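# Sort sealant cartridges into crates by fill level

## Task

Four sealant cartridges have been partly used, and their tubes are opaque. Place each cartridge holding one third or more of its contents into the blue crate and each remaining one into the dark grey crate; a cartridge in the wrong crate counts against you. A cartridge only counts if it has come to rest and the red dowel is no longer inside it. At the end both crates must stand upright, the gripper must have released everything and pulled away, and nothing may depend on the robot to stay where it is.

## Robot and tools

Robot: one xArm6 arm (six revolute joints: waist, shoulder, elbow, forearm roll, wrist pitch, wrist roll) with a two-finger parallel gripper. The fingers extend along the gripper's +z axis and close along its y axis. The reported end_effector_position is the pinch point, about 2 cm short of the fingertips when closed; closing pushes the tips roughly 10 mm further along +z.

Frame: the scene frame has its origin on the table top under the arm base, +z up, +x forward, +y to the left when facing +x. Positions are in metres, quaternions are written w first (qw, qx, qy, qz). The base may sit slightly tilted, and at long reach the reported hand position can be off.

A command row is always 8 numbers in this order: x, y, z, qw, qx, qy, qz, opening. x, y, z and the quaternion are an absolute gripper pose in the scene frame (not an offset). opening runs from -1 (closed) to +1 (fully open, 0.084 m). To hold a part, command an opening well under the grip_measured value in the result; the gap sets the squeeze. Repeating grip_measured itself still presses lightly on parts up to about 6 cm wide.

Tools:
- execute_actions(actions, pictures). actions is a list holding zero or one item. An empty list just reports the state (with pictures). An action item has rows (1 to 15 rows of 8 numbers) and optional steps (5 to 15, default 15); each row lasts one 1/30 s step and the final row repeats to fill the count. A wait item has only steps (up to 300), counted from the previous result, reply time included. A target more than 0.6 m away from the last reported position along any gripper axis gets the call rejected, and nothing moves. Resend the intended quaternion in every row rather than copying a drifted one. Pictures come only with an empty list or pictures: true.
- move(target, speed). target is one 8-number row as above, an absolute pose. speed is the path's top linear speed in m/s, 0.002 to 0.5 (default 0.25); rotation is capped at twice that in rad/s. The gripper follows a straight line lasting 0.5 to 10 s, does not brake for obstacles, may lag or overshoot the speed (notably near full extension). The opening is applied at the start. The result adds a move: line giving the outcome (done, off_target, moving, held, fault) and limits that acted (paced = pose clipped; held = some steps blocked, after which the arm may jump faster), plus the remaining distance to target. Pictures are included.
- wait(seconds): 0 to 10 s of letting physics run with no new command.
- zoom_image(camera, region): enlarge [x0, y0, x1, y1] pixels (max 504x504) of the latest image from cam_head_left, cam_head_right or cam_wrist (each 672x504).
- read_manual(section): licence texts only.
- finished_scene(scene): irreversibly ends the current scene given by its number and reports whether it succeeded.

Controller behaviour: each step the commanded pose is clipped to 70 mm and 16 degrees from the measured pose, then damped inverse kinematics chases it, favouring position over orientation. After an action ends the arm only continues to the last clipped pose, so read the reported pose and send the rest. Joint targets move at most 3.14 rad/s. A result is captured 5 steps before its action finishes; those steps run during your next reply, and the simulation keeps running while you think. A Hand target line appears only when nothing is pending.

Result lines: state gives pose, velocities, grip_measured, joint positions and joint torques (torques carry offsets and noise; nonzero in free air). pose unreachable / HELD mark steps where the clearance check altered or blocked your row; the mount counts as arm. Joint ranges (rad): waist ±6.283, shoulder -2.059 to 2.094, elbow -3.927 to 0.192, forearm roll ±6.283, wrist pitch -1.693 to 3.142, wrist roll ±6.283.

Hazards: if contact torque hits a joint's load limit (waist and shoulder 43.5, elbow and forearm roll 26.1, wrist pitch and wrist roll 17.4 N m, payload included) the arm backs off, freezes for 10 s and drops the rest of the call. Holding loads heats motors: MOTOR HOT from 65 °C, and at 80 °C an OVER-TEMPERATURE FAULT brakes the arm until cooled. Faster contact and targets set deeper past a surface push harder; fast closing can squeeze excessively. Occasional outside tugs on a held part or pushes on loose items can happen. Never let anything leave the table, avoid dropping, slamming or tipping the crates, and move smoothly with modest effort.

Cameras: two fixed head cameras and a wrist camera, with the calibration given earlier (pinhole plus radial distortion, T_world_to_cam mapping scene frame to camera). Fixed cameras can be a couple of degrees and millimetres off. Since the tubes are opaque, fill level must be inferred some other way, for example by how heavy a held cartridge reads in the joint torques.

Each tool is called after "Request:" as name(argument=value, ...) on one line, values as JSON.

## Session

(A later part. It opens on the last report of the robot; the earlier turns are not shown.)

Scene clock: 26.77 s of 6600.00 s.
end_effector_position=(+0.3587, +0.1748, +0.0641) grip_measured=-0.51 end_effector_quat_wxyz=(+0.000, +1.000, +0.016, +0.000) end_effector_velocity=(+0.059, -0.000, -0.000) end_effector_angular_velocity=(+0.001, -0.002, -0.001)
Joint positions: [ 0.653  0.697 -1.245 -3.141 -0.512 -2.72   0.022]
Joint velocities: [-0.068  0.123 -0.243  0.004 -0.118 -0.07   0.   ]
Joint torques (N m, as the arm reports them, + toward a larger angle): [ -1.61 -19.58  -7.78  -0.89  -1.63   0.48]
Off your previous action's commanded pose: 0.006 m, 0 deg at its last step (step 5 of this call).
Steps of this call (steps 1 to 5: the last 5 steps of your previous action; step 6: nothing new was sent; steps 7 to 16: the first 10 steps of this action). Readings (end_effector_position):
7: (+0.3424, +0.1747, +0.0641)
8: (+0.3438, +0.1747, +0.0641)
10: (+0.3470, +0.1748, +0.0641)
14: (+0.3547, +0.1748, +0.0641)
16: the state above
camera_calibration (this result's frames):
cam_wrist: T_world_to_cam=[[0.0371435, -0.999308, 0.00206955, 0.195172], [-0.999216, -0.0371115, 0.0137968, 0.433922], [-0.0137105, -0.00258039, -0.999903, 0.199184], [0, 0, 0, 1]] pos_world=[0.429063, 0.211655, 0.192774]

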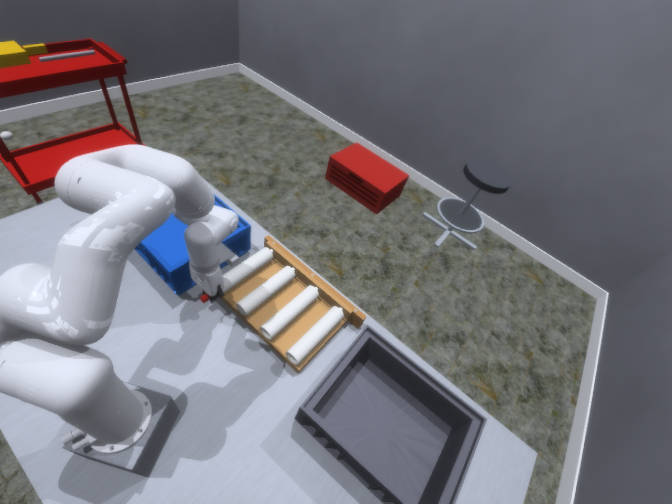

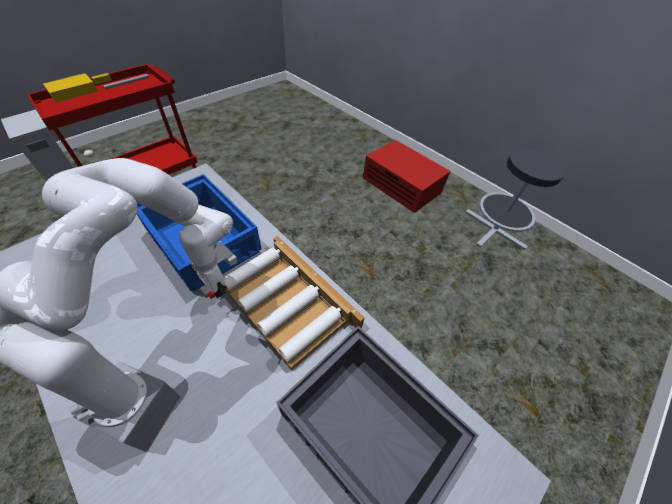

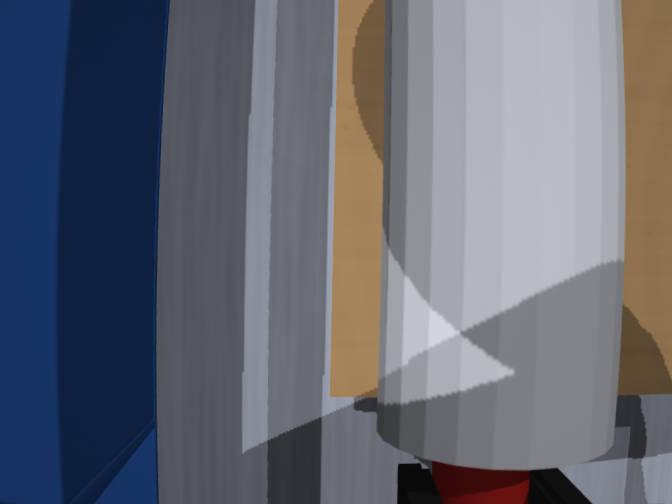

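Request:
execute_actions(actions=[])

Scene clock: 27.77 s of 6600.00 s.
end_effector_position=(+0.3709, +0.1747, +0.0641) grip_measured=-0.51 end_effector_quat_wxyz=(+0.000, +1.000, +0.016, +0.000) end_effector_velocity=(+0.000, +0.000, -0.000) end_effector_angular_velocity=(+0.000, -0.001, +0.001)
Joint positions: [ 0.639  0.723 -1.297 -3.139 -0.538 -2.735  0.022]
Joint velocities: [ 0.001  0.    -0.    -0.001  0.001  0.    -0.   ]
Joint torques (N m, as the arm reports them, + toward a larger angle): [ -0.7  -19.62  -7.74  -1.05  -1.47   0.25]
Hand target: +0.371, +0.175, +0.064; +0.000, +1.000, +0.016, +0.000
Off the commanded pose: 0.000 m, 0 deg.
Kept back: nothing.
Steps of this call (steps 1 to 5: the last 5 steps of your previous action; steps 6 to 30: nothing new was sent). Readings (end_effector_position):
1: (+0.3607, +0.1748, +0.0641)
2: (+0.3626, +0.1747, +0.0641)
4: (+0.3666, +0.1747, +0.0641)
8: (+0.3703, +0.1747, +0.0641)
30: the state above
camera_calibration (this result's frames):
cam_wrist: T_world_to_cam=[[0.0372026, -0.999306, 0.0021097, 0.194651], [-0.999206, -0.0371687, 0.0143307, 0.446132], [-0.0142423, -0.00264116, -0.999895, 0.199518], [0, 0, 0, 1]] pos_world=[0.441378, 0.211625, 0.192694]

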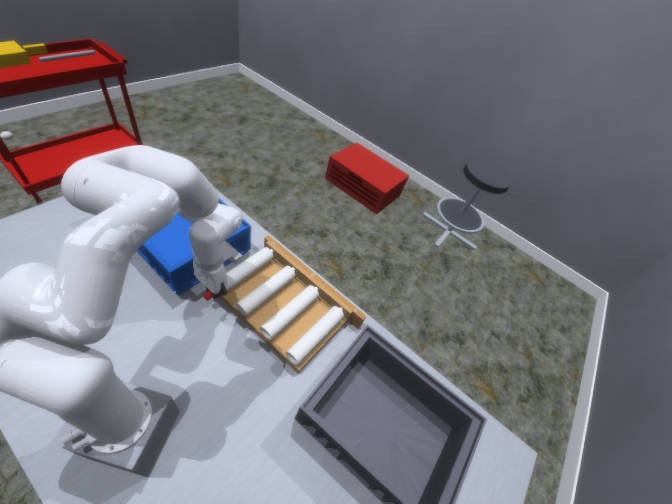

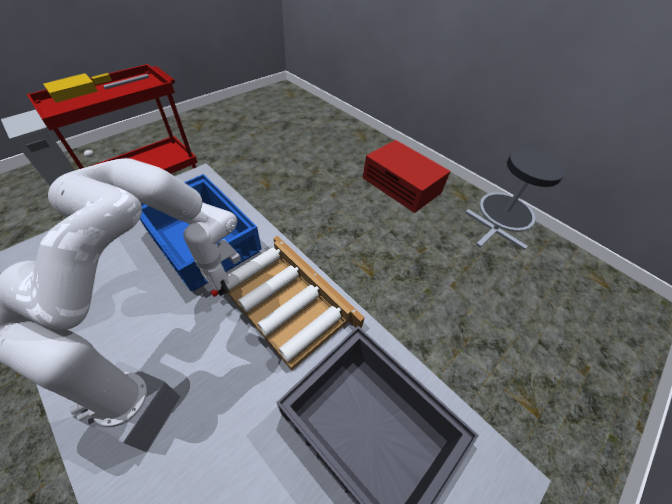

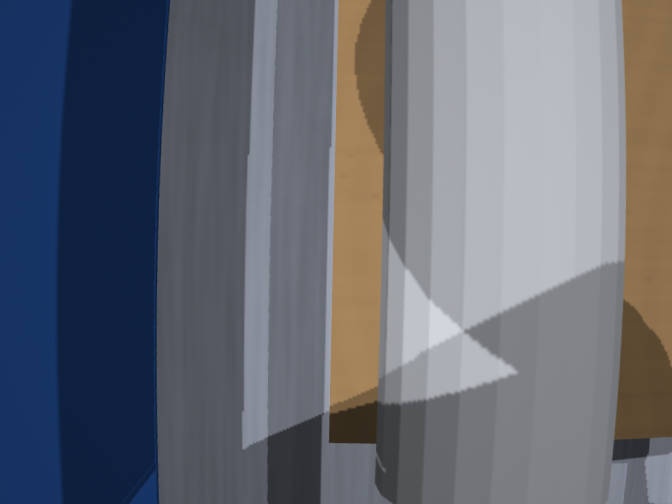

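Request:
move(target=[0.19, 0.170, 0.064, 0, 1, 0.0157, 0, -0.9], speed=0.35)

Request:
move(target=[0.19, 0.0545, 0.064, 0, 1, 0.0157, 0, -0.9], speed=0.3)

Scene clock: 32.53 s of 6600.00 s.
end_effector_position=(+0.1903, +0.1712, +0.0637) grip_measured=-0.51 end_effector_quat_wxyz=(-0.002, +1.000, +0.016, -0.001) end_effector_velocity=(-0.002, +0.000, -0.000) end_effector_angular_velocity=(-0.014, -0.015, -0.004)
Joint positions: [ 0.942  0.419 -0.672 -3.165 -0.22  -2.409  0.021]
Joint velocities: [ 0.059 -0.003  0.007 -0.105  0.005  0.165 -0.   ]
Joint torques (N m, as the arm reports them, + toward a larger angle): [ -0.76 -12.86  -4.56  -0.85  -1.64   0.14]
Hand target: +0.190, +0.171, +0.064; -0.001, +1.000, +0.016, -0.001
Off the commanded pose: 0.001 m, 0 deg.
Kept back: nothing.
After step 90, 0.67 s passed at rest.
move: done
camera_calibration (this result's frames):
cam_wrist: T_world_to_cam=[[0.0374389, -0.999298, -0.00152969, 0.198068], [-0.999159, -0.0374592, 0.0167008, 0.265461], [-0.0167464, 0.000903142, -0.999859, 0.196446], [0, 0, 0, 1]] pos_world=[0.261112, 0.207696, 0.192288]

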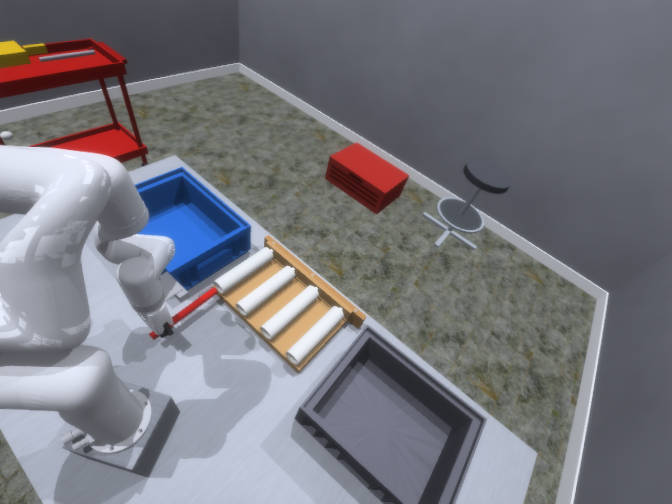

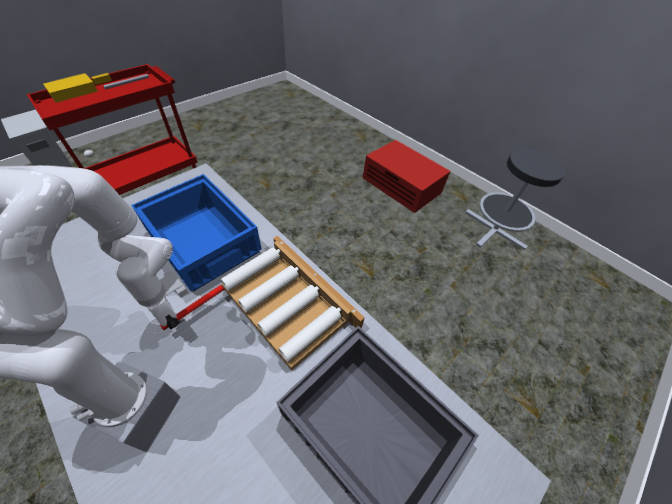

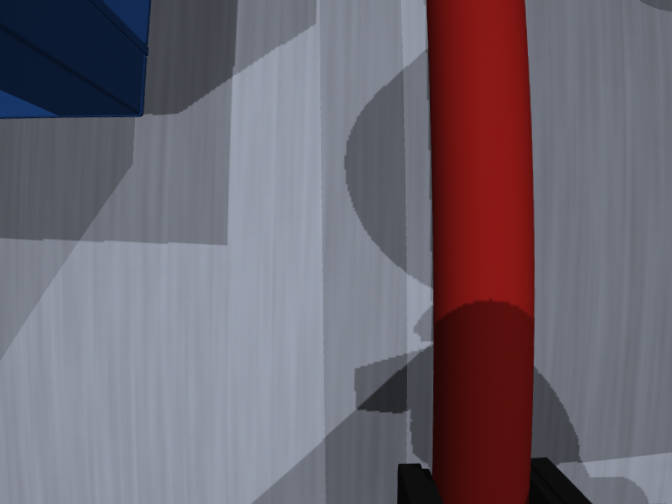

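Scene clock: 33.50 s of 6600.00 s.
end_effector_position=(+0.1901, +0.0543, +0.0639) grip_measured=-0.51 end_effector_quat_wxyz=(+0.007, +1.000, +0.016, +0.004) end_effector_velocity=(-0.000, -0.003, +0.000) end_effector_angular_velocity=(+0.014, +0.018, -0.002)
Joint positions: [ 0.538  0.323 -0.463 -3.254 -0.103 -2.723  0.021]
Joint velocities: [-0.141  0.009 -0.019  0.261 -0.018 -0.399 -0.   ]
Joint torques (N m, as the arm reports them, + toward a larger angle): [ -0.87 -10.97  -3.54  -1.06  -1.67   0.5 ]
Hand target: +0.190, +0.054, +0.064; +0.006, +1.000, +0.015, +0.003
Off the commanded pose: 0.000 m, 1 deg.
Kept back: nothing.
move: done
camera_calibration (this result's frames):
cam_wrist: T_world_to_cam=[[0.0369584, -0.999179, 0.0166166, 0.0801881], [-0.9993, -0.0368548, 0.00649775, 0.261448], [-0.00588001, -0.0168451, -0.999841, 0.195586], [0, 0, 0, 1]] pos_world=[0.259451, 0.0930525, 0.192523]

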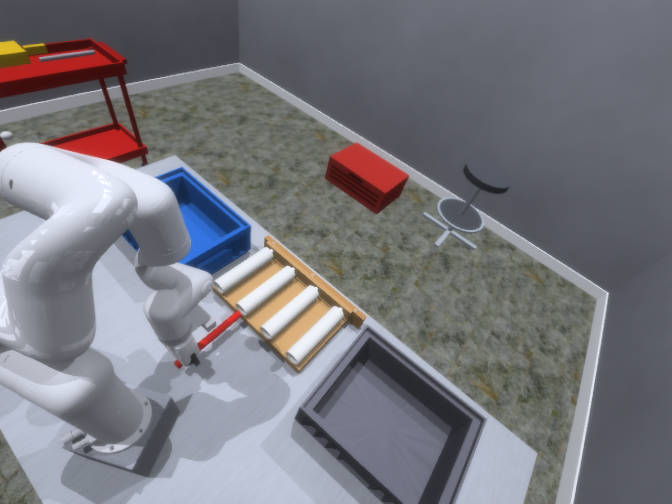

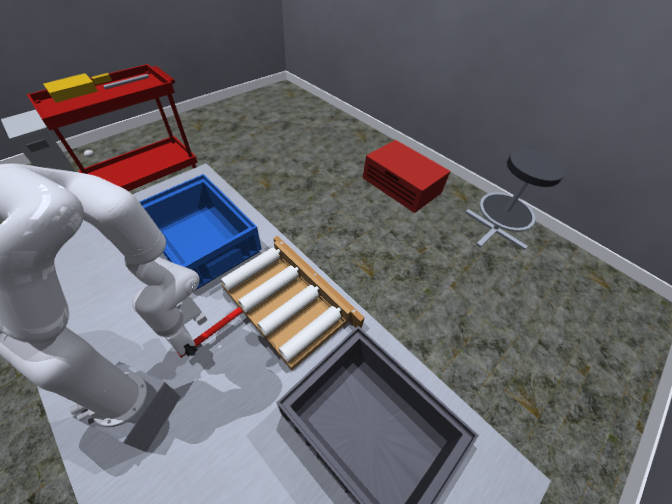

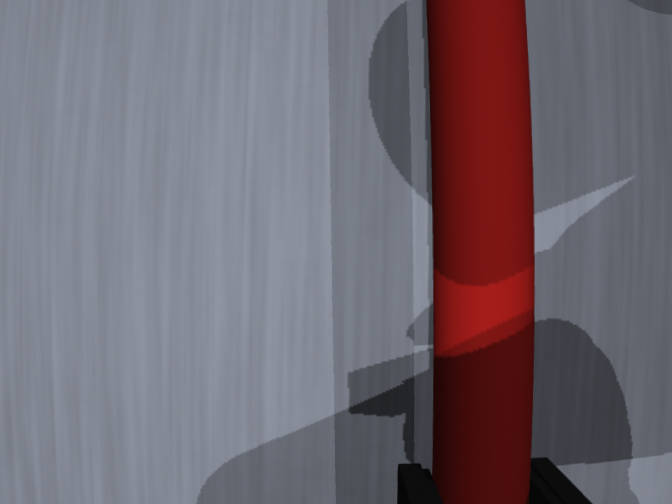

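Request:
zoom_image(camera="cam_head_left", region=[160, 270, 300, 380])

Region (160, 270, 300, 380) of cam_head_left's 672x504 image, scaled by 3.600, with more detail than that image has; it fills the top 396 rows of this view, and the rest is white.

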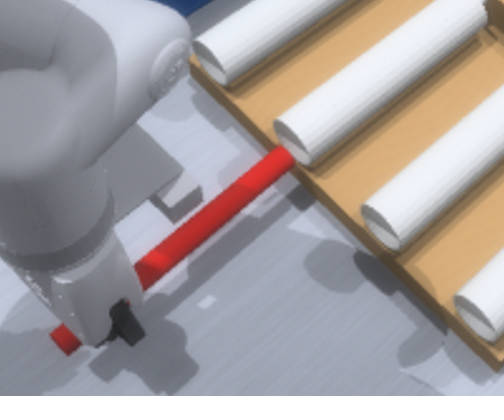

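Aligned. Inserting stepwise.

Request:
execute_actions(actions=[{"rows": [[0.192,0.0546,0.064,0,1,0.0157,0,-0.9],[0.194,0.0546,0.064,0,1,0.0157,0,-0.9],[0.197,0.0547,0.064,0,1,0.0157,0,-0.9],[0.200,0.0548,0.064,0,1,0.0157,0,-0.9],[0.203,0.0549,0.064,0,1,0.0157,0,-0.9],[0.206,0.055,0.064,0,1,0.0157,0,-0.9],[0.209,0.0551,0.064,0,1,0.0157,0,-0.9],[0.212,0.0552,0.064,0,1,0.0157,0,-0.9],[0.215,0.0553,0.064,0,1,0.0157,0,-0.9],[0.218,0.0554,0.064,0,1,0.0157,0,-0.9],[0.221,0.0555,0.064,0,1,0.0157,0,-0.9],[0.224,0.0556,0.064,0,1,0.0157,0,-0.9],[0.227,0.0557,0.064,0,1,0.0157,0,-0.9],[0.230,0.0558,0.064,0,1,0.0157,0,-0.9],[0.233,0.0559,0.064,0,1,0.0157,0,-0.9]], "steps": 15}], pictures=true)

Scene clock: 34.27 s of 6600.00 s.
end_effector_position=(+0.2088, +0.0550, +0.0642) grip_measured=-0.51 end_effector_quat_wxyz=(+0.005, +1.000, +0.015, +0.003) end_effector_velocity=(+0.087, +0.002, +0.000) end_effector_angular_velocity=(+0.007, +0.004, -0.002)
Joint positions: [ 0.478  0.351 -0.528 -3.177 -0.141 -2.859  0.021]
Joint velocities: [-0.164  0.131 -0.295  0.138 -0.164 -0.298  0.   ]
Joint torques (N m, as the arm reports them, + toward a larger angle): [ -0.76 -12.    -3.9   -0.94  -1.24   0.26]
Steps of this call (steps 1 to 13: nothing new was sent; steps 14 to 23: the first 10 steps of this action). Readings (end_effector_position):
14: (+0.1900, +0.0540, +0.0639)
15: (+0.1902, +0.0541, +0.0639)
17: (+0.1923, +0.0542, +0.0639)
21: (+0.2030, +0.0548, +0.0641)
23: the state above
camera_calibration (this result's frames):
cam_wrist: T_world_to_cam=[[0.0365426, -0.999248, 0.0129533, 0.0804652], [-0.999293, -0.0364232, 0.00933622, 0.280004], [-0.0088574, -0.0132853, -0.999873, 0.196446], [0, 0, 0, 1]] pos_world=[0.278605, 0.0932132, 0.192764]

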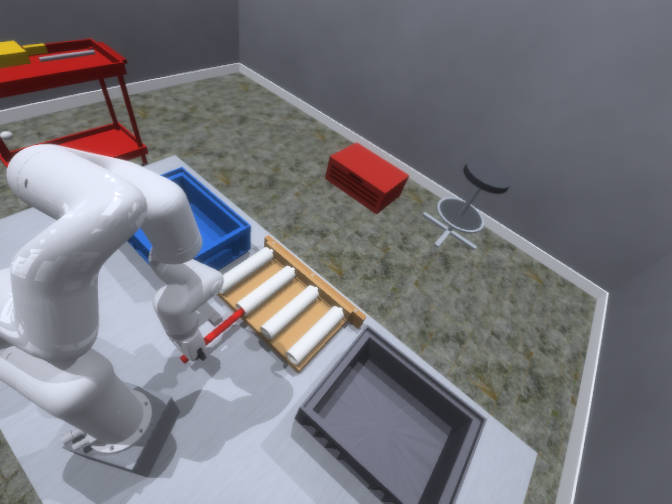

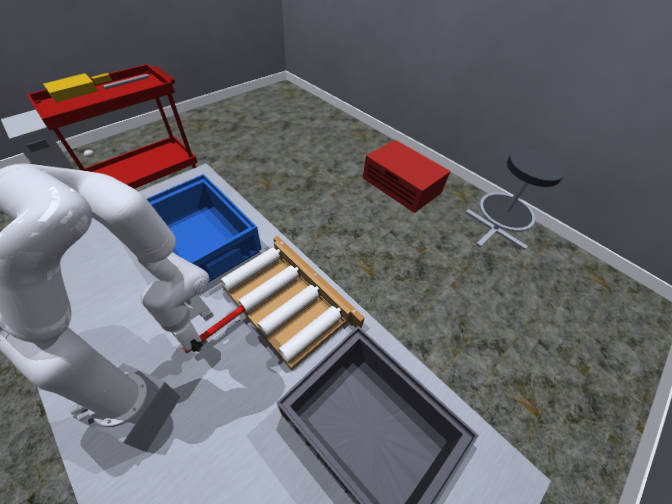

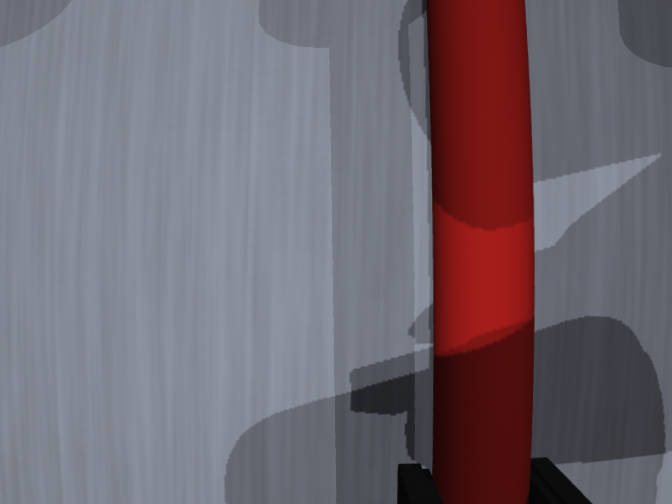

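Request:
execute_actions(actions=[{"rows": [[0.235,0.056,0.064,0,1,0.0157,0,-0.9],[0.237,0.056,0.064,0,1,0.0157,0,-0.9],[0.239,0.056,0.064,0,1,0.0157,0,-0.9],[0.241,0.056,0.064,0,1,0.0157,0,-0.9],[0.243,0.056,0.064,0,1,0.0157,0,-0.9],[0.245,0.056,0.064,0,1,0.0157,0,-0.9],[0.247,0.056,0.064,0,1,0.0157,0,-0.9],[0.249,0.056,0.064,0,1,0.0157,0,-0.9],[0.251,0.056,0.064,0,1,0.0157,0,-0.9],[0.253,0.056,0.064,0,1,0.0157,0,-0.9],[0.255,0.057,0.064,0,1,0.0157,0,-0.9],[0.257,0.057,0.064,0,1,0.0157,0,-0.9],[0.259,0.057,0.064,0,1,0.0157,0,-0.9],[0.261,0.057,0.064,0,1,0.0157,0,-0.9],[0.263,0.057,0.064,0,1,0.0157,0,-0.9]], "steps": 15}])

Scene clock: 34.93 s of 6600.00 s.
end_effector_position=(+0.2469, +0.0557, +0.0641) grip_measured=-0.51 end_effector_quat_wxyz=(+0.001, +1.000, +0.016, +0.001) end_effector_velocity=(+0.060, -0.000, +0.000) end_effector_angular_velocity=(+0.009, +0.001, -0.000)
Joint positions: [ 0.408  0.412 -0.661 -3.111 -0.215 -2.994  0.021]
Joint velocities: [-0.072  0.097 -0.208  0.04  -0.11  -0.11  -0.   ]
Joint torques (N m, as the arm reports them, + toward a larger angle): [ -0.24 -13.11  -4.43  -0.69  -1.53   0.29]
Off your previous action's commanded pose: 0.010 m, 1 deg at its last step (step 5 of this call).
Steps of this call (steps 1 to 5: the last 5 steps of your previous action; steps 6 to 10: nothing new was sent; steps 11 to 20: the first 10 steps of this action). Readings (end_effector_position):
11: (+0.2322, +0.0555, +0.0643)
12: (+0.2325, +0.0556, +0.0642)
14: (+0.2349, +0.0556, +0.0641)
18: (+0.2429, +0.0557, +0.0641)
20: the state above

Request:
execute_actions(actions=[{"rows": [[0.265,0.057,0.064,0,1,0.0157,0,-0.9],[0.267,0.057,0.064,0,1,0.0157,0,-0.9],[0.269,0.057,0.064,0,1,0.0157,0,-0.9],[0.271,0.057,0.064,0,1,0.0157,0,-0.9],[0.273,0.057,0.064,0,1,0.0157,0,-0.9],[0.275,0.057,0.064,0,1,0.0157,0,-0.9],[0.277,0.057,0.064,0,1,0.0157,0,-0.9],[0.279,0.057,0.064,0,1,0.0157,0,-0.9],[0.281,0.057,0.064,0,1,0.0157,0,-0.9],[0.283,0.057,0.064,0,1,0.0157,0,-0.9],[0.285,0.058,0.064,0,1,0.0157,0,-0.9],[0.287,0.058,0.064,0,1,0.0157,0,-0.9],[0.289,0.058,0.064,0,1,0.0157,0,-0.9],[0.291,0.058,0.064,0,1,0.0157,0,-0.9],[0.293,0.058,0.064,0,1,0.0157,0,-0.9]], "steps": 15}])

Scene clock: 35.50 s of 6600.00 s.
end_effector_position=(+0.2768, +0.0568, +0.0641) grip_measured=-0.51 end_effector_quat_wxyz=(+0.000, +1.000, +0.016, +0.000) end_effector_velocity=(+0.059, -0.000, -0.000) end_effector_angular_velocity=(+0.000, -0.001, -0.000)
Joint positions: [ 0.387  0.463 -0.769 -3.106 -0.272 -3.02   0.021]
Joint velocities: [-0.039  0.103 -0.216 -0.009 -0.111 -0.029 -0.   ]
Joint torques (N m, as the arm reports them, + toward a larger angle): [ -0.42 -13.81  -5.09  -0.83  -1.35   0.38]
Off your previous action's commanded pose: 0.006 m, 0 deg at its last step (step 5 of this call).
Steps of this call (steps 1 to 5: the last 5 steps of your previous action; steps 6 to 7: nothing new was sent; steps 8 to 17: the first 10 steps of this action). Readings (end_effector_position):
8: (+0.2616, +0.0567, +0.0642)
9: (+0.2625, +0.0567, +0.0642)
11: (+0.2651, +0.0568, +0.0641)
15: (+0.2728, +0.0568, +0.0641)
17: the state above

Request:
execute_actions(actions=[{"rows": [[0.295,0.058,0.064,0,1,0.0157,0,-0.9],[0.297,0.058,0.064,0,1,0.0157,0,-0.9],[0.299,0.058,0.064,0,1,0.0157,0,-0.9],[0.301,0.058,0.064,0,1,0.0157,0,-0.9],[0.303,0.058,0.064,0,1,0.0157,0,-0.9],[0.305,0.058,0.064,0,1,0.0157,0,-0.9],[0.307,0.058,0.064,0,1,0.0157,0,-0.9],[0.309,0.058,0.064,0,1,0.0157,0,-0.9],[0.311,0.058,0.064,0,1,0.0157,0,-0.9],[0.313,0.058,0.064,0,1,0.0157,0,-0.9],[0.315,0.059,0.064,0,1,0.0157,0,-0.9],[0.317,0.059,0.064,0,1,0.0157,0,-0.9],[0.319,0.059,0.064,0,1,0.0157,0,-0.9],[0.321,0.059,0.064,0,1,0.0157,0,-0.9],[0.323,0.059,0.064,0,1,0.0157,0,-0.9]], "steps": 15}])

Scene clock: 36.07 s of 6600.00 s.
end_effector_position=(+0.3067, +0.0578, +0.0641) grip_measured=-0.51 end_effector_quat_wxyz=(+0.000, +1.000, +0.016, +0.000) end_effector_velocity=(+0.060, +0.000, -0.000) end_effector_angular_velocity=(+0.001, -0.004, -0.001)
Joint positions: [ 0.373  0.518 -0.882 -3.11  -0.33  -3.03   0.021]
Joint velocities: [-0.032  0.11  -0.226 -0.007 -0.113 -0.022  0.   ]
Joint torques (N m, as the arm reports them, + toward a larger angle): [ -0.34 -15.48  -5.67  -0.79  -1.36   0.27]
Off your previous action's commanded pose: 0.006 m, 0 deg at its last step (step 5 of this call).
Steps of this call (steps 1 to 5: the last 5 steps of your previous action; steps 6 to 7: nothing new was sent; steps 8 to 17: the first 10 steps of this action). Readings (end_effector_position):
8: (+0.2915, +0.0578, +0.0642)
9: (+0.2925, +0.0578, +0.0642)
11: (+0.2951, +0.0578, +0.0641)
15: (+0.3028, +0.0579, +0.0641)
17: the state above

Request:
execute_actions(actions=[{"rows": [[0.325,0.059,0.064,0,1,0.0157,0,-0.9],[0.327,0.059,0.064,0,1,0.0157,0,-0.9],[0.329,0.059,0.064,0,1,0.0157,0,-0.9],[0.331,0.059,0.064,0,1,0.0157,0,-0.9],[0.333,0.059,0.064,0,1,0.0157,0,-0.9],[0.335,0.059,0.064,0,1,0.0157,0,-0.9],[0.337,0.059,0.064,0,1,0.0157,0,-0.9],[0.339,0.059,0.064,0,1,0.0157,0,-0.9],[0.341,0.059,0.064,0,1,0.0157,0,-0.9],[0.343,0.059,0.064,0,1,0.0157,0,-0.9],[0.345,0.060,0.064,0,1,0.0157,0,-0.9],[0.347,0.060,0.064,0,1,0.0157,0,-0.9],[0.349,0.060,0.064,0,1,0.0157,0,-0.9],[0.351,0.060,0.064,0,1,0.0157,0,-0.9],[0.353,0.060,0.064,0,1,0.0157,0,-0.9]], "steps": 15}], pictures=true)

Scene clock: 36.60 s of 6600.00 s.
end_effector_position=(+0.3367, +0.0588, +0.0641) grip_measured=-0.51 end_effector_quat_wxyz=(+0.000, +1.000, +0.016, +0.000) end_effector_velocity=(+0.059, -0.000, -0.000) end_effector_angular_velocity=(-0.000, -0.001, -0.000)
Joint positions: [ 0.361  0.576 -1.    -3.113 -0.39  -3.037  0.021]
Joint velocities: [-0.027  0.118 -0.237 -0.006 -0.119 -0.02   0.   ]
Joint torques (N m, as the arm reports them, + toward a larger angle): [ -1.53 -16.21  -6.47  -1.17  -1.54   0.38]
Off your previous action's commanded pose: 0.006 m, 0 deg at its last step (step 5 of this call).
Steps of this call (steps 1 to 5: the last 5 steps of your previous action; step 6: nothing new was sent; steps 7 to 16: the first 10 steps of this action). Readings (end_effector_position):
7: (+0.3203, +0.0588, +0.0642)
8: (+0.3218, +0.0588, +0.0642)
10: (+0.3250, +0.0588, +0.0641)
14: (+0.3327, +0.0589, +0.0641)
16: the state above
camera_calibration (this result's frames):
cam_wrist: T_world_to_cam=[[0.0371999, -0.999306, 0.00200809, 0.0801325], [-0.999211, -0.0371682, 0.0139887, 0.407623], [-0.0139043, -0.00252689, -0.9999, 0.198657], [0, 0, 0, 1]] pos_world=[0.407083, 0.0957295, 0.192774]

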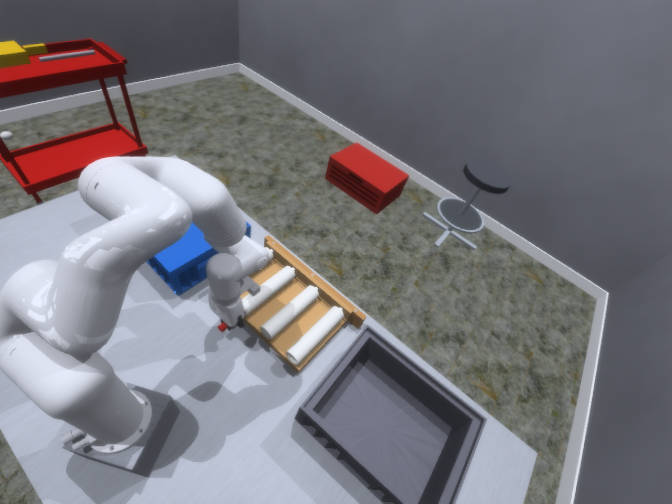

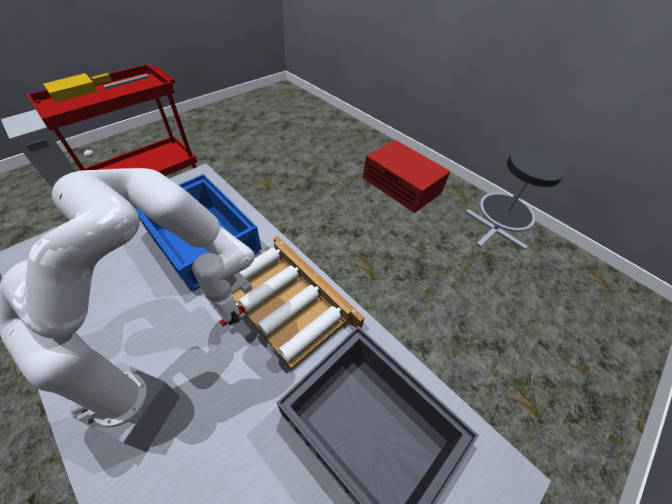

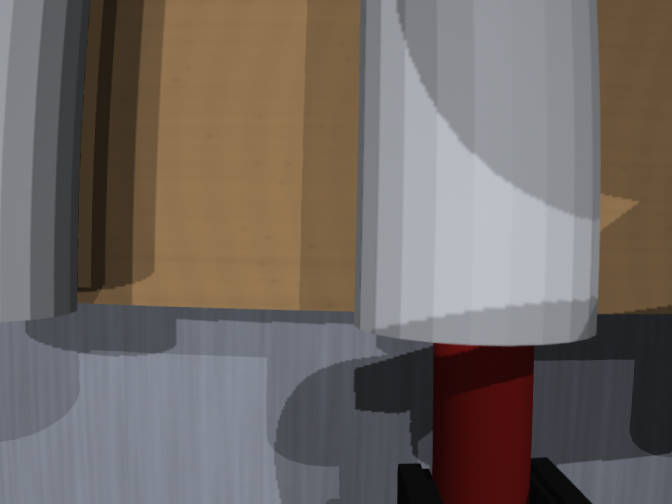

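Request:
execute_actions(actions=[{"rows": [[0.355,0.060,0.064,0,1,0.0157,0,-0.9],[0.357,0.060,0.064,0,1,0.0157,0,-0.9],[0.359,0.060,0.064,0,1,0.0157,0,-0.9],[0.361,0.060,0.064,0,1,0.0157,0,-0.9],[0.363,0.060,0.064,0,1,0.0157,0,-0.9],[0.365,0.060,0.064,0,1,0.0157,0,-0.9],[0.367,0.060,0.064,0,1,0.0157,0,-0.9],[0.369,0.060,0.064,0,1,0.0157,0,-0.9],[0.371,0.060,0.064,0,1,0.0157,0,-0.9]], "steps": 15}], pictures=true)

Scene clock: 37.20 s of 6600.00 s.
end_effector_position=(+0.3667, +0.0599, +0.0641) grip_measured=-0.51 end_effector_quat_wxyz=(+0.000, +1.000, +0.016, +0.000) end_effector_velocity=(+0.056, -0.000, -0.000) end_effector_angular_velocity=(+0.001, -0.008, -0.001)
Joint positions: [ 0.351  0.638 -1.124 -3.116 -0.453 -3.044  0.021]
Joint velocities: [-0.023  0.115 -0.231 -0.004 -0.108 -0.016 -0.   ]
Joint torques (N m, as the arm reports them, + toward a larger angle): [ -0.72 -18.46  -6.2   -0.8   -1.5    0.23]
Off your previous action's commanded pose: 0.006 m, 0 deg at its last step (step 5 of this call).
Steps of this call (steps 1 to 5: the last 5 steps of your previous action; steps 6 to 8: nothing new was sent; steps 9 to 18: the first 10 steps of this action). Readings (end_effector_position):
9: (+0.3520, +0.0598, +0.0642)
10: (+0.3527, +0.0598, +0.0641)
12: (+0.3552, +0.0598, +0.0640)
16: (+0.3628, +0.0599, +0.0641)
18: the state above
camera_calibration (this result's frames):
cam_wrist: T_world_to_cam=[[0.0371865, -0.999306, 0.00195935, 0.0800305], [-0.999214, -0.037156, 0.0138318, 0.437654], [-0.0137494, -0.00247217, -0.999902, 0.199019], [0, 0, 0, 1]] pos_world=[0.43707, 0.0967284, 0.19279]

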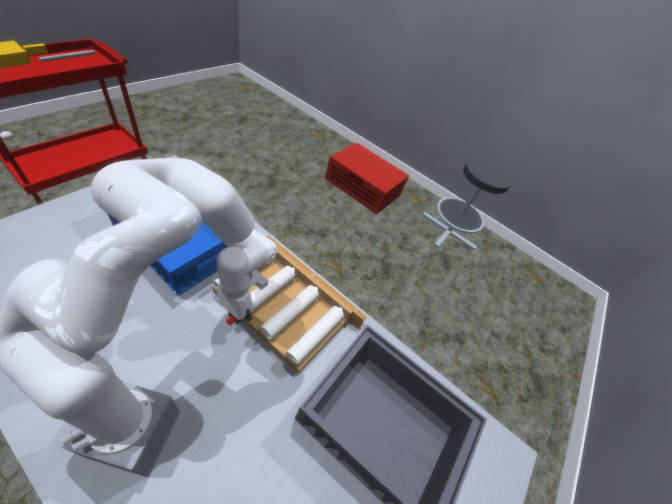

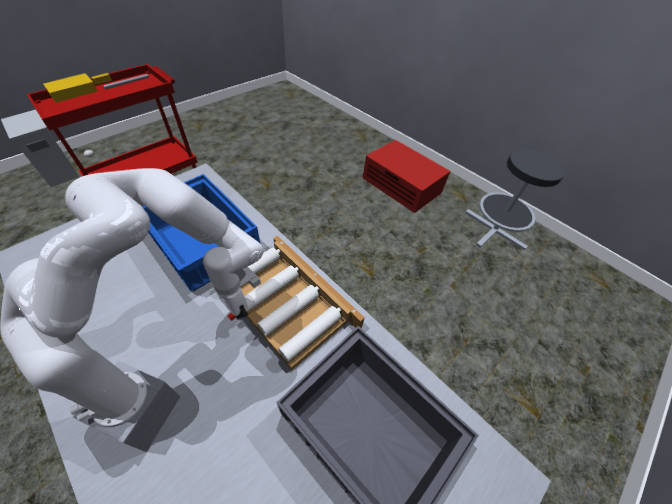

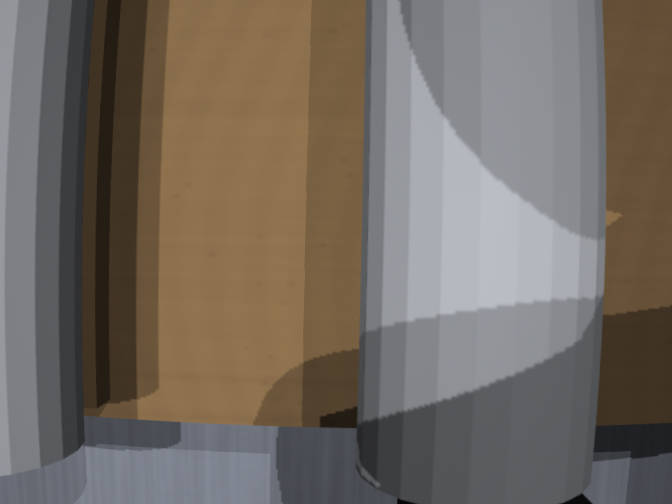

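Request:
move(target=[0.192, 0.0545, 0.064, 0, 1, 0.0157, 0, -0.9], speed=0.4)

Request:
move(target=[0.192, 0.0, 0.11, 0, 1, 0.0157, 0, -0.9], speed=0.25)

Request:
move(target=[0.194, -0.0575, 0.064, 0, 1, 0.0157, 0, -0.9], speed=0.25)

Scene clock: 38.70 s of 6600.00 s.
end_effector_position=(+0.1929, +0.0553, +0.0637) grip_measured=-0.51 end_effector_quat_wxyz=(-0.000, +1.000, +0.016, +0.000) end_effector_velocity=(-0.005, -0.000, -0.000) end_effector_angular_velocity=(-0.001, +0.001, -0.000)
Joint positions: [ 0.441  0.331 -0.478 -3.064 -0.113 -3.008  0.021]
Joint velocities: [ 0.006 -0.006  0.016 -0.001  0.009  0.007 -0.   ]
Joint torques (N m, as the arm reports them, + toward a larger angle): [ -0.62 -11.14  -3.61  -1.15  -1.47   0.36]
Hand target: +0.192, +0.055, +0.064; -0.000, +1.000, +0.016, -0.000
Off your previous action's commanded pose: 0.002 m, 0 deg at its last step (step 5 of this call).
Off the commanded pose: 0.001 m, 0 deg.
Kept back: nothing.
move: done
camera_calibration (this result's frames):
cam_wrist: T_world_to_cam=[[0.0371284, -0.99931, 0.00122577, 0.0820271], [-0.99921, -0.0371072, 0.0142534, 0.263807], [-0.0141981, -0.00175401, -0.999898, 0.196214], [0, 0, 0, 1]] pos_world=[0.263339, 0.0921037, 0.192334]

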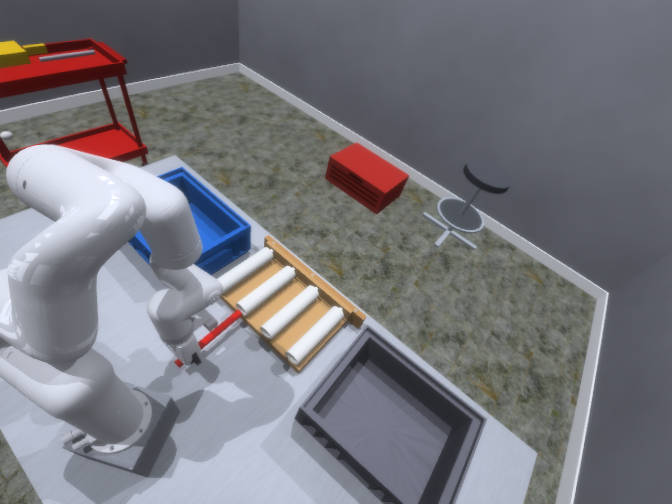

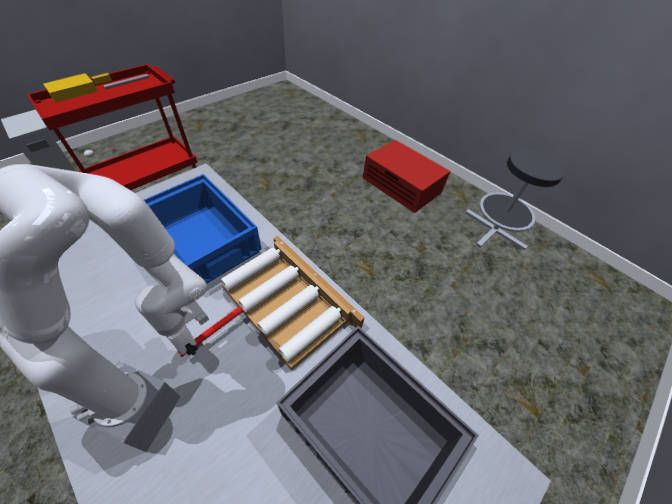

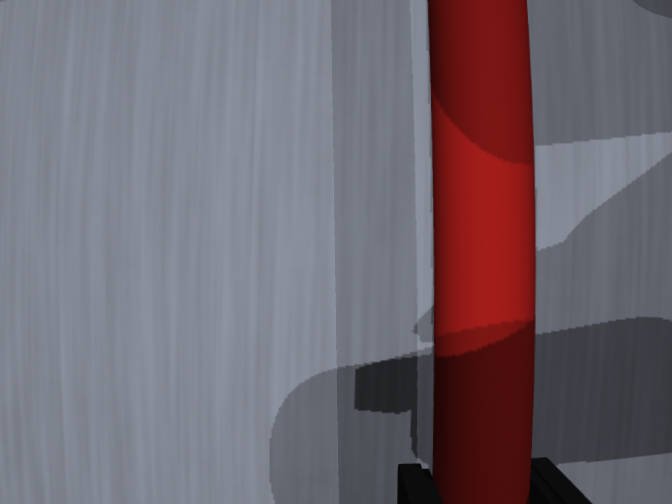

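Scene clock: 39.60 s of 6600.00 s.
end_effector_position=(+0.1917, -0.0003, +0.1100) grip_measured=-0.51 end_effector_quat_wxyz=(+0.001, +1.000, +0.016, -0.000) end_effector_velocity=(-0.000, -0.001, +0.001) end_effector_angular_velocity=(+0.014, +0.001, +0.001)
Joint positions: [ 0.159  0.126 -0.414 -3.084 -0.259 -3.269  0.021]
Joint velocities: [-0.049 -0.004  0.001  0.059 -0.007 -0.108 -0.   ]
Joint torques (N m, as the arm reports them, + toward a larger angle): [-0.79 -9.22 -5.02 -0.74 -1.66  0.32]
Hand target: +0.192, -0.001, +0.110; +0.001, +1.000, +0.016, +0.000
Off the commanded pose: 0.000 m, 0 deg.
Kept back: nothing.
move: done
camera_calibration (this result's frames):
cam_wrist: T_world_to_cam=[[0.0371646, -0.999299, 0.00455353, 0.0260401], [-0.999197, -0.0370918, 0.0151495, 0.259783], [-0.01497, -0.0051129, -0.999875, 0.242516], [0, 0, 0, 1]] pos_world=[0.262238, 0.0368976, 0.238432]

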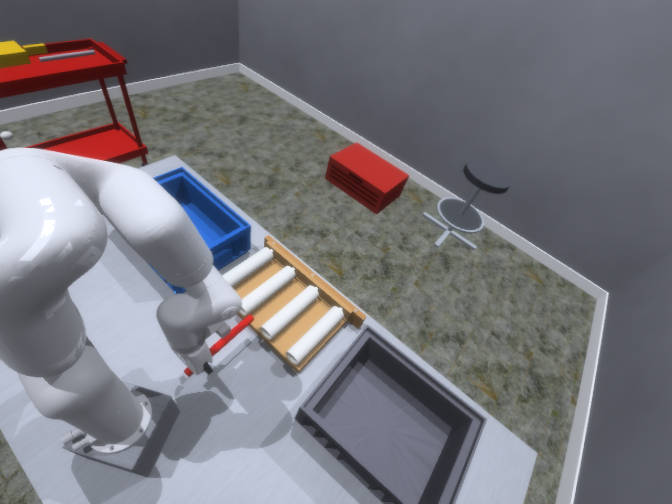

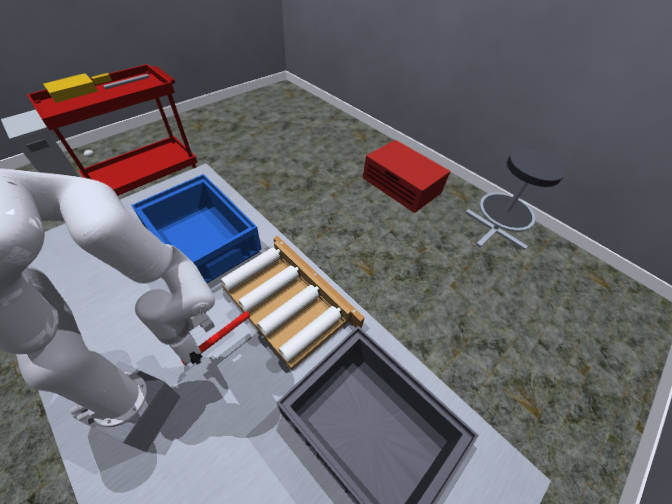

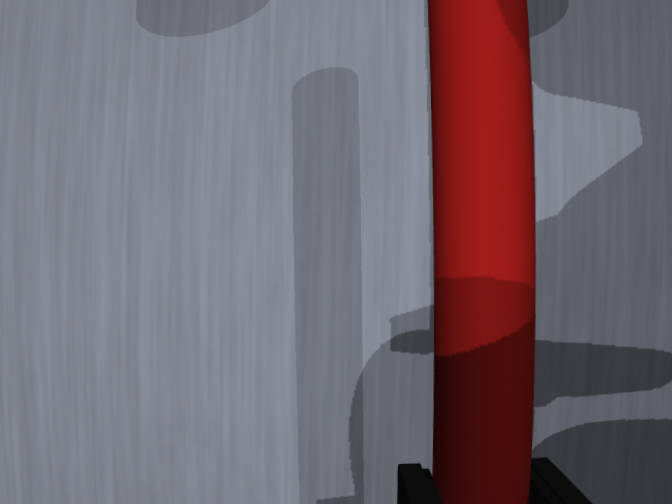

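Scene clock: 40.50 s of 6600.00 s.
end_effector_position=(+0.1939, -0.0579, +0.0641) grip_measured=-0.51 end_effector_quat_wxyz=(+0.005, +1.000, +0.016, -0.002) end_effector_velocity=(+0.000, -0.001, -0.001) end_effector_angular_velocity=(+0.025, -0.006, +0.000)
Joint positions: [-0.149  0.345 -0.491 -3.015 -0.123 -3.647  0.021]
Joint velocities: [-0.128  0.006  0.005  0.238  0.002 -0.365  0.   ]
Joint torques (N m, as the arm reports them, + toward a larger angle): [ -0.7  -10.9   -3.58  -0.98  -1.6    0.48]
Hand target: +0.194, -0.058, +0.064; +0.003, +1.000, +0.016, -0.002
Off the commanded pose: 0.000 m, 1 deg.
Kept back: nothing.
move: done
camera_calibration (this result's frames):
cam_wrist: T_world_to_cam=[[0.0369954, -0.999253, 0.0111357, -0.0317508], [-0.999151, -0.0367847, 0.0185709, 0.260343], [-0.0181474, -0.0118133, -0.999766, 0.196613], [0, 0, 0, 1]] pos_world=[0.264864, -0.0198278, 0.192086]

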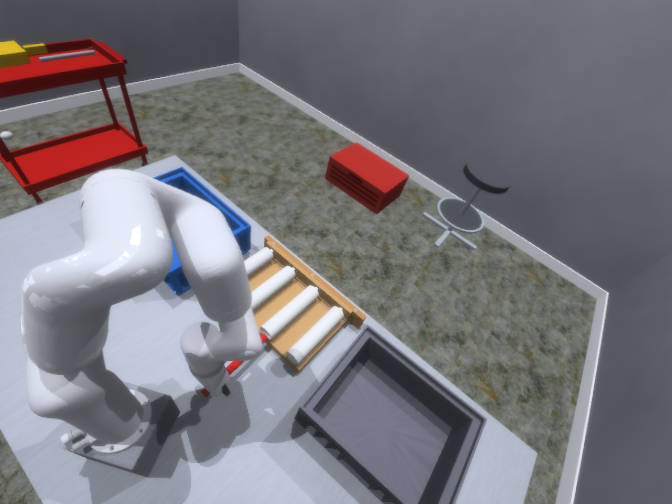

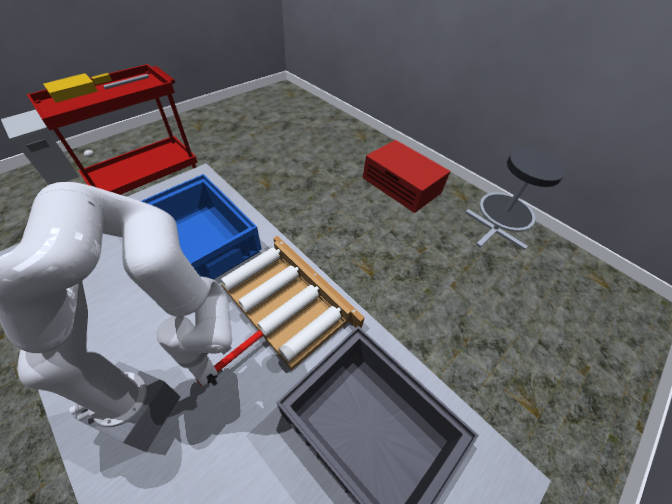

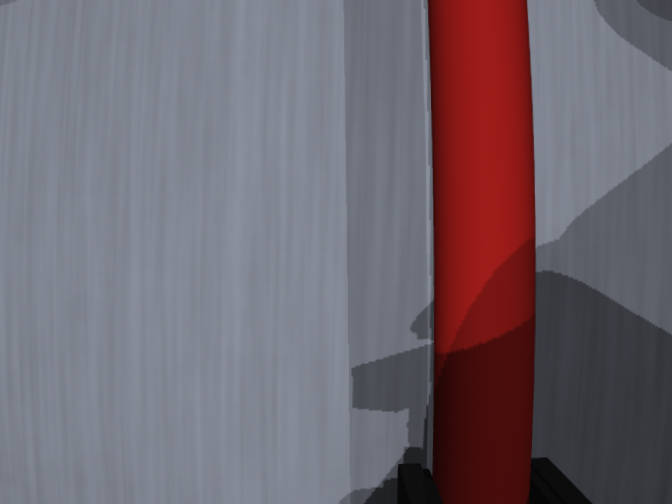

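Request:
zoom_image(camera="cam_head_right", region=[190, 290, 330, 400])

Region (190, 290, 330, 400) of cam_head_right's 672x504 image, scaled by 3.600, with more detail than that image has; it fills the top 396 rows of this view, and the rest is white.

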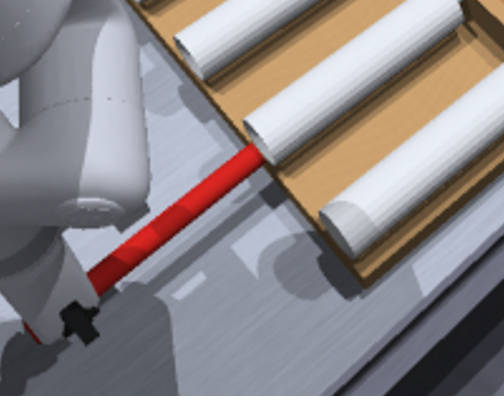

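Request:
execute_actions(actions=[{"rows": [[0.196,-0.0574,0.064,0,1,0.0157,0,-0.9],[0.198,-0.0573,0.064,0,1,0.0157,0,-0.9],[0.201,-0.0572,0.064,0,1,0.0157,0,-0.9],[0.204,-0.0571,0.064,0,1,0.0157,0,-0.9],[0.207,-0.057,0.064,0,1,0.0157,0,-0.9],[0.210,-0.0569,0.064,0,1,0.0157,0,-0.9],[0.213,-0.0568,0.064,0,1,0.0157,0,-0.9],[0.216,-0.0567,0.064,0,1,0.0157,0,-0.9],[0.219,-0.0566,0.064,0,1,0.0157,0,-0.9],[0.222,-0.0565,0.064,0,1,0.0157,0,-0.9],[0.225,-0.0564,0.064,0,1,0.0157,0,-0.9],[0.228,-0.0563,0.064,0,1,0.0157,0,-0.9],[0.231,-0.0562,0.064,0,1,0.0157,0,-0.9],[0.234,-0.0561,0.064,0,1,0.0157,0,-0.9],[0.237,-0.056,0.064,0,1,0.0157,0,-0.9]], "steps": 15}])

Scene clock: 41.17 s of 6600.00 s.
end_effector_position=(+0.2128, -0.0570, +0.0642) grip_measured=-0.51 end_effector_quat_wxyz=(-0.000, +1.000, +0.016, +0.001) end_effector_velocity=(+0.087, +0.003, +0.000) end_effector_angular_velocity=(+0.022, -0.017, +0.004)
Joint positions: [-0.145  0.37  -0.548 -2.966 -0.155 -3.69   0.021]
Joint velocities: [ 0.125  0.12  -0.279 -0.015 -0.149  0.14   0.   ]
Joint torques (N m, as the arm reports them, + toward a larger angle): [ -0.62 -11.64  -4.44  -1.12  -1.51   0.33]
Steps of this call (steps 1 to 10: nothing new was sent; steps 11 to 20: the first 10 steps of this action). Readings (end_effector_position):
11: (+0.1939, -0.0580, +0.0639)
12: (+0.1942, -0.0578, +0.0640)
14: (+0.1966, -0.0575, +0.0640)
18: (+0.2070, -0.0572, +0.0642)
20: the state above

Request:
execute_actions(actions=[{"rows": [[0.239,-0.056,0.064,0,1,0.0157,0,-0.9],[0.241,-0.056,0.064,0,1,0.0157,0,-0.9],[0.243,-0.056,0.064,0,1,0.0157,0,-0.9],[0.245,-0.056,0.064,0,1,0.0157,0,-0.9],[0.247,-0.056,0.064,0,1,0.0157,0,-0.9],[0.249,-0.056,0.064,0,1,0.0157,0,-0.9],[0.251,-0.056,0.064,0,1,0.0157,0,-0.9],[0.253,-0.055,0.064,0,1,0.0157,0,-0.9],[0.255,-0.055,0.064,0,1,0.0157,0,-0.9],[0.257,-0.055,0.064,0,1,0.0157,0,-0.9],[0.259,-0.055,0.064,0,1,0.0157,0,-0.9],[0.261,-0.055,0.064,0,1,0.0157,0,-0.9],[0.263,-0.055,0.064,0,1,0.0157,0,-0.9],[0.265,-0.055,0.064,0,1,0.0157,0,-0.9],[0.267,-0.055,0.064,0,1,0.0157,0,-0.9]], "steps": 15}])

Scene clock: 41.73 s of 6600.00 s.
end_effector_position=(+0.2490, -0.0550, +0.0640) grip_measured=-0.51 end_effector_quat_wxyz=(-0.002, +1.000, +0.016, -0.001) end_effector_velocity=(+0.070, +0.004, +0.001) end_effector_angular_velocity=(-0.010, -0.018, +0.001)
Joint positions: [-0.074  0.429 -0.677 -3.019 -0.228 -3.566  0.022]
Joint velocities: [ 0.123  0.092 -0.223 -0.09  -0.105  0.213  0.   ]
Joint torques (N m, as the arm reports them, + toward a larger angle): [ -0.02 -18.88 -14.54   1.     3.3    0.41]
Off your previous action's commanded pose: 0.012 m, 0 deg at its last step (step 5 of this call).
Steps of this call (steps 1 to 5: the last 5 steps of your previous action; steps 6 to 7: nothing new was sent; steps 8 to 17: the first 10 steps of this action). Readings (end_effector_position):
8: (+0.2265, -0.0538, +0.0633)
9: (+0.2276, -0.0537, +0.0633)
11: (+0.2324, -0.0541, +0.0634)
15: (+0.2441, -0.0552, +0.0639)
17: the state above


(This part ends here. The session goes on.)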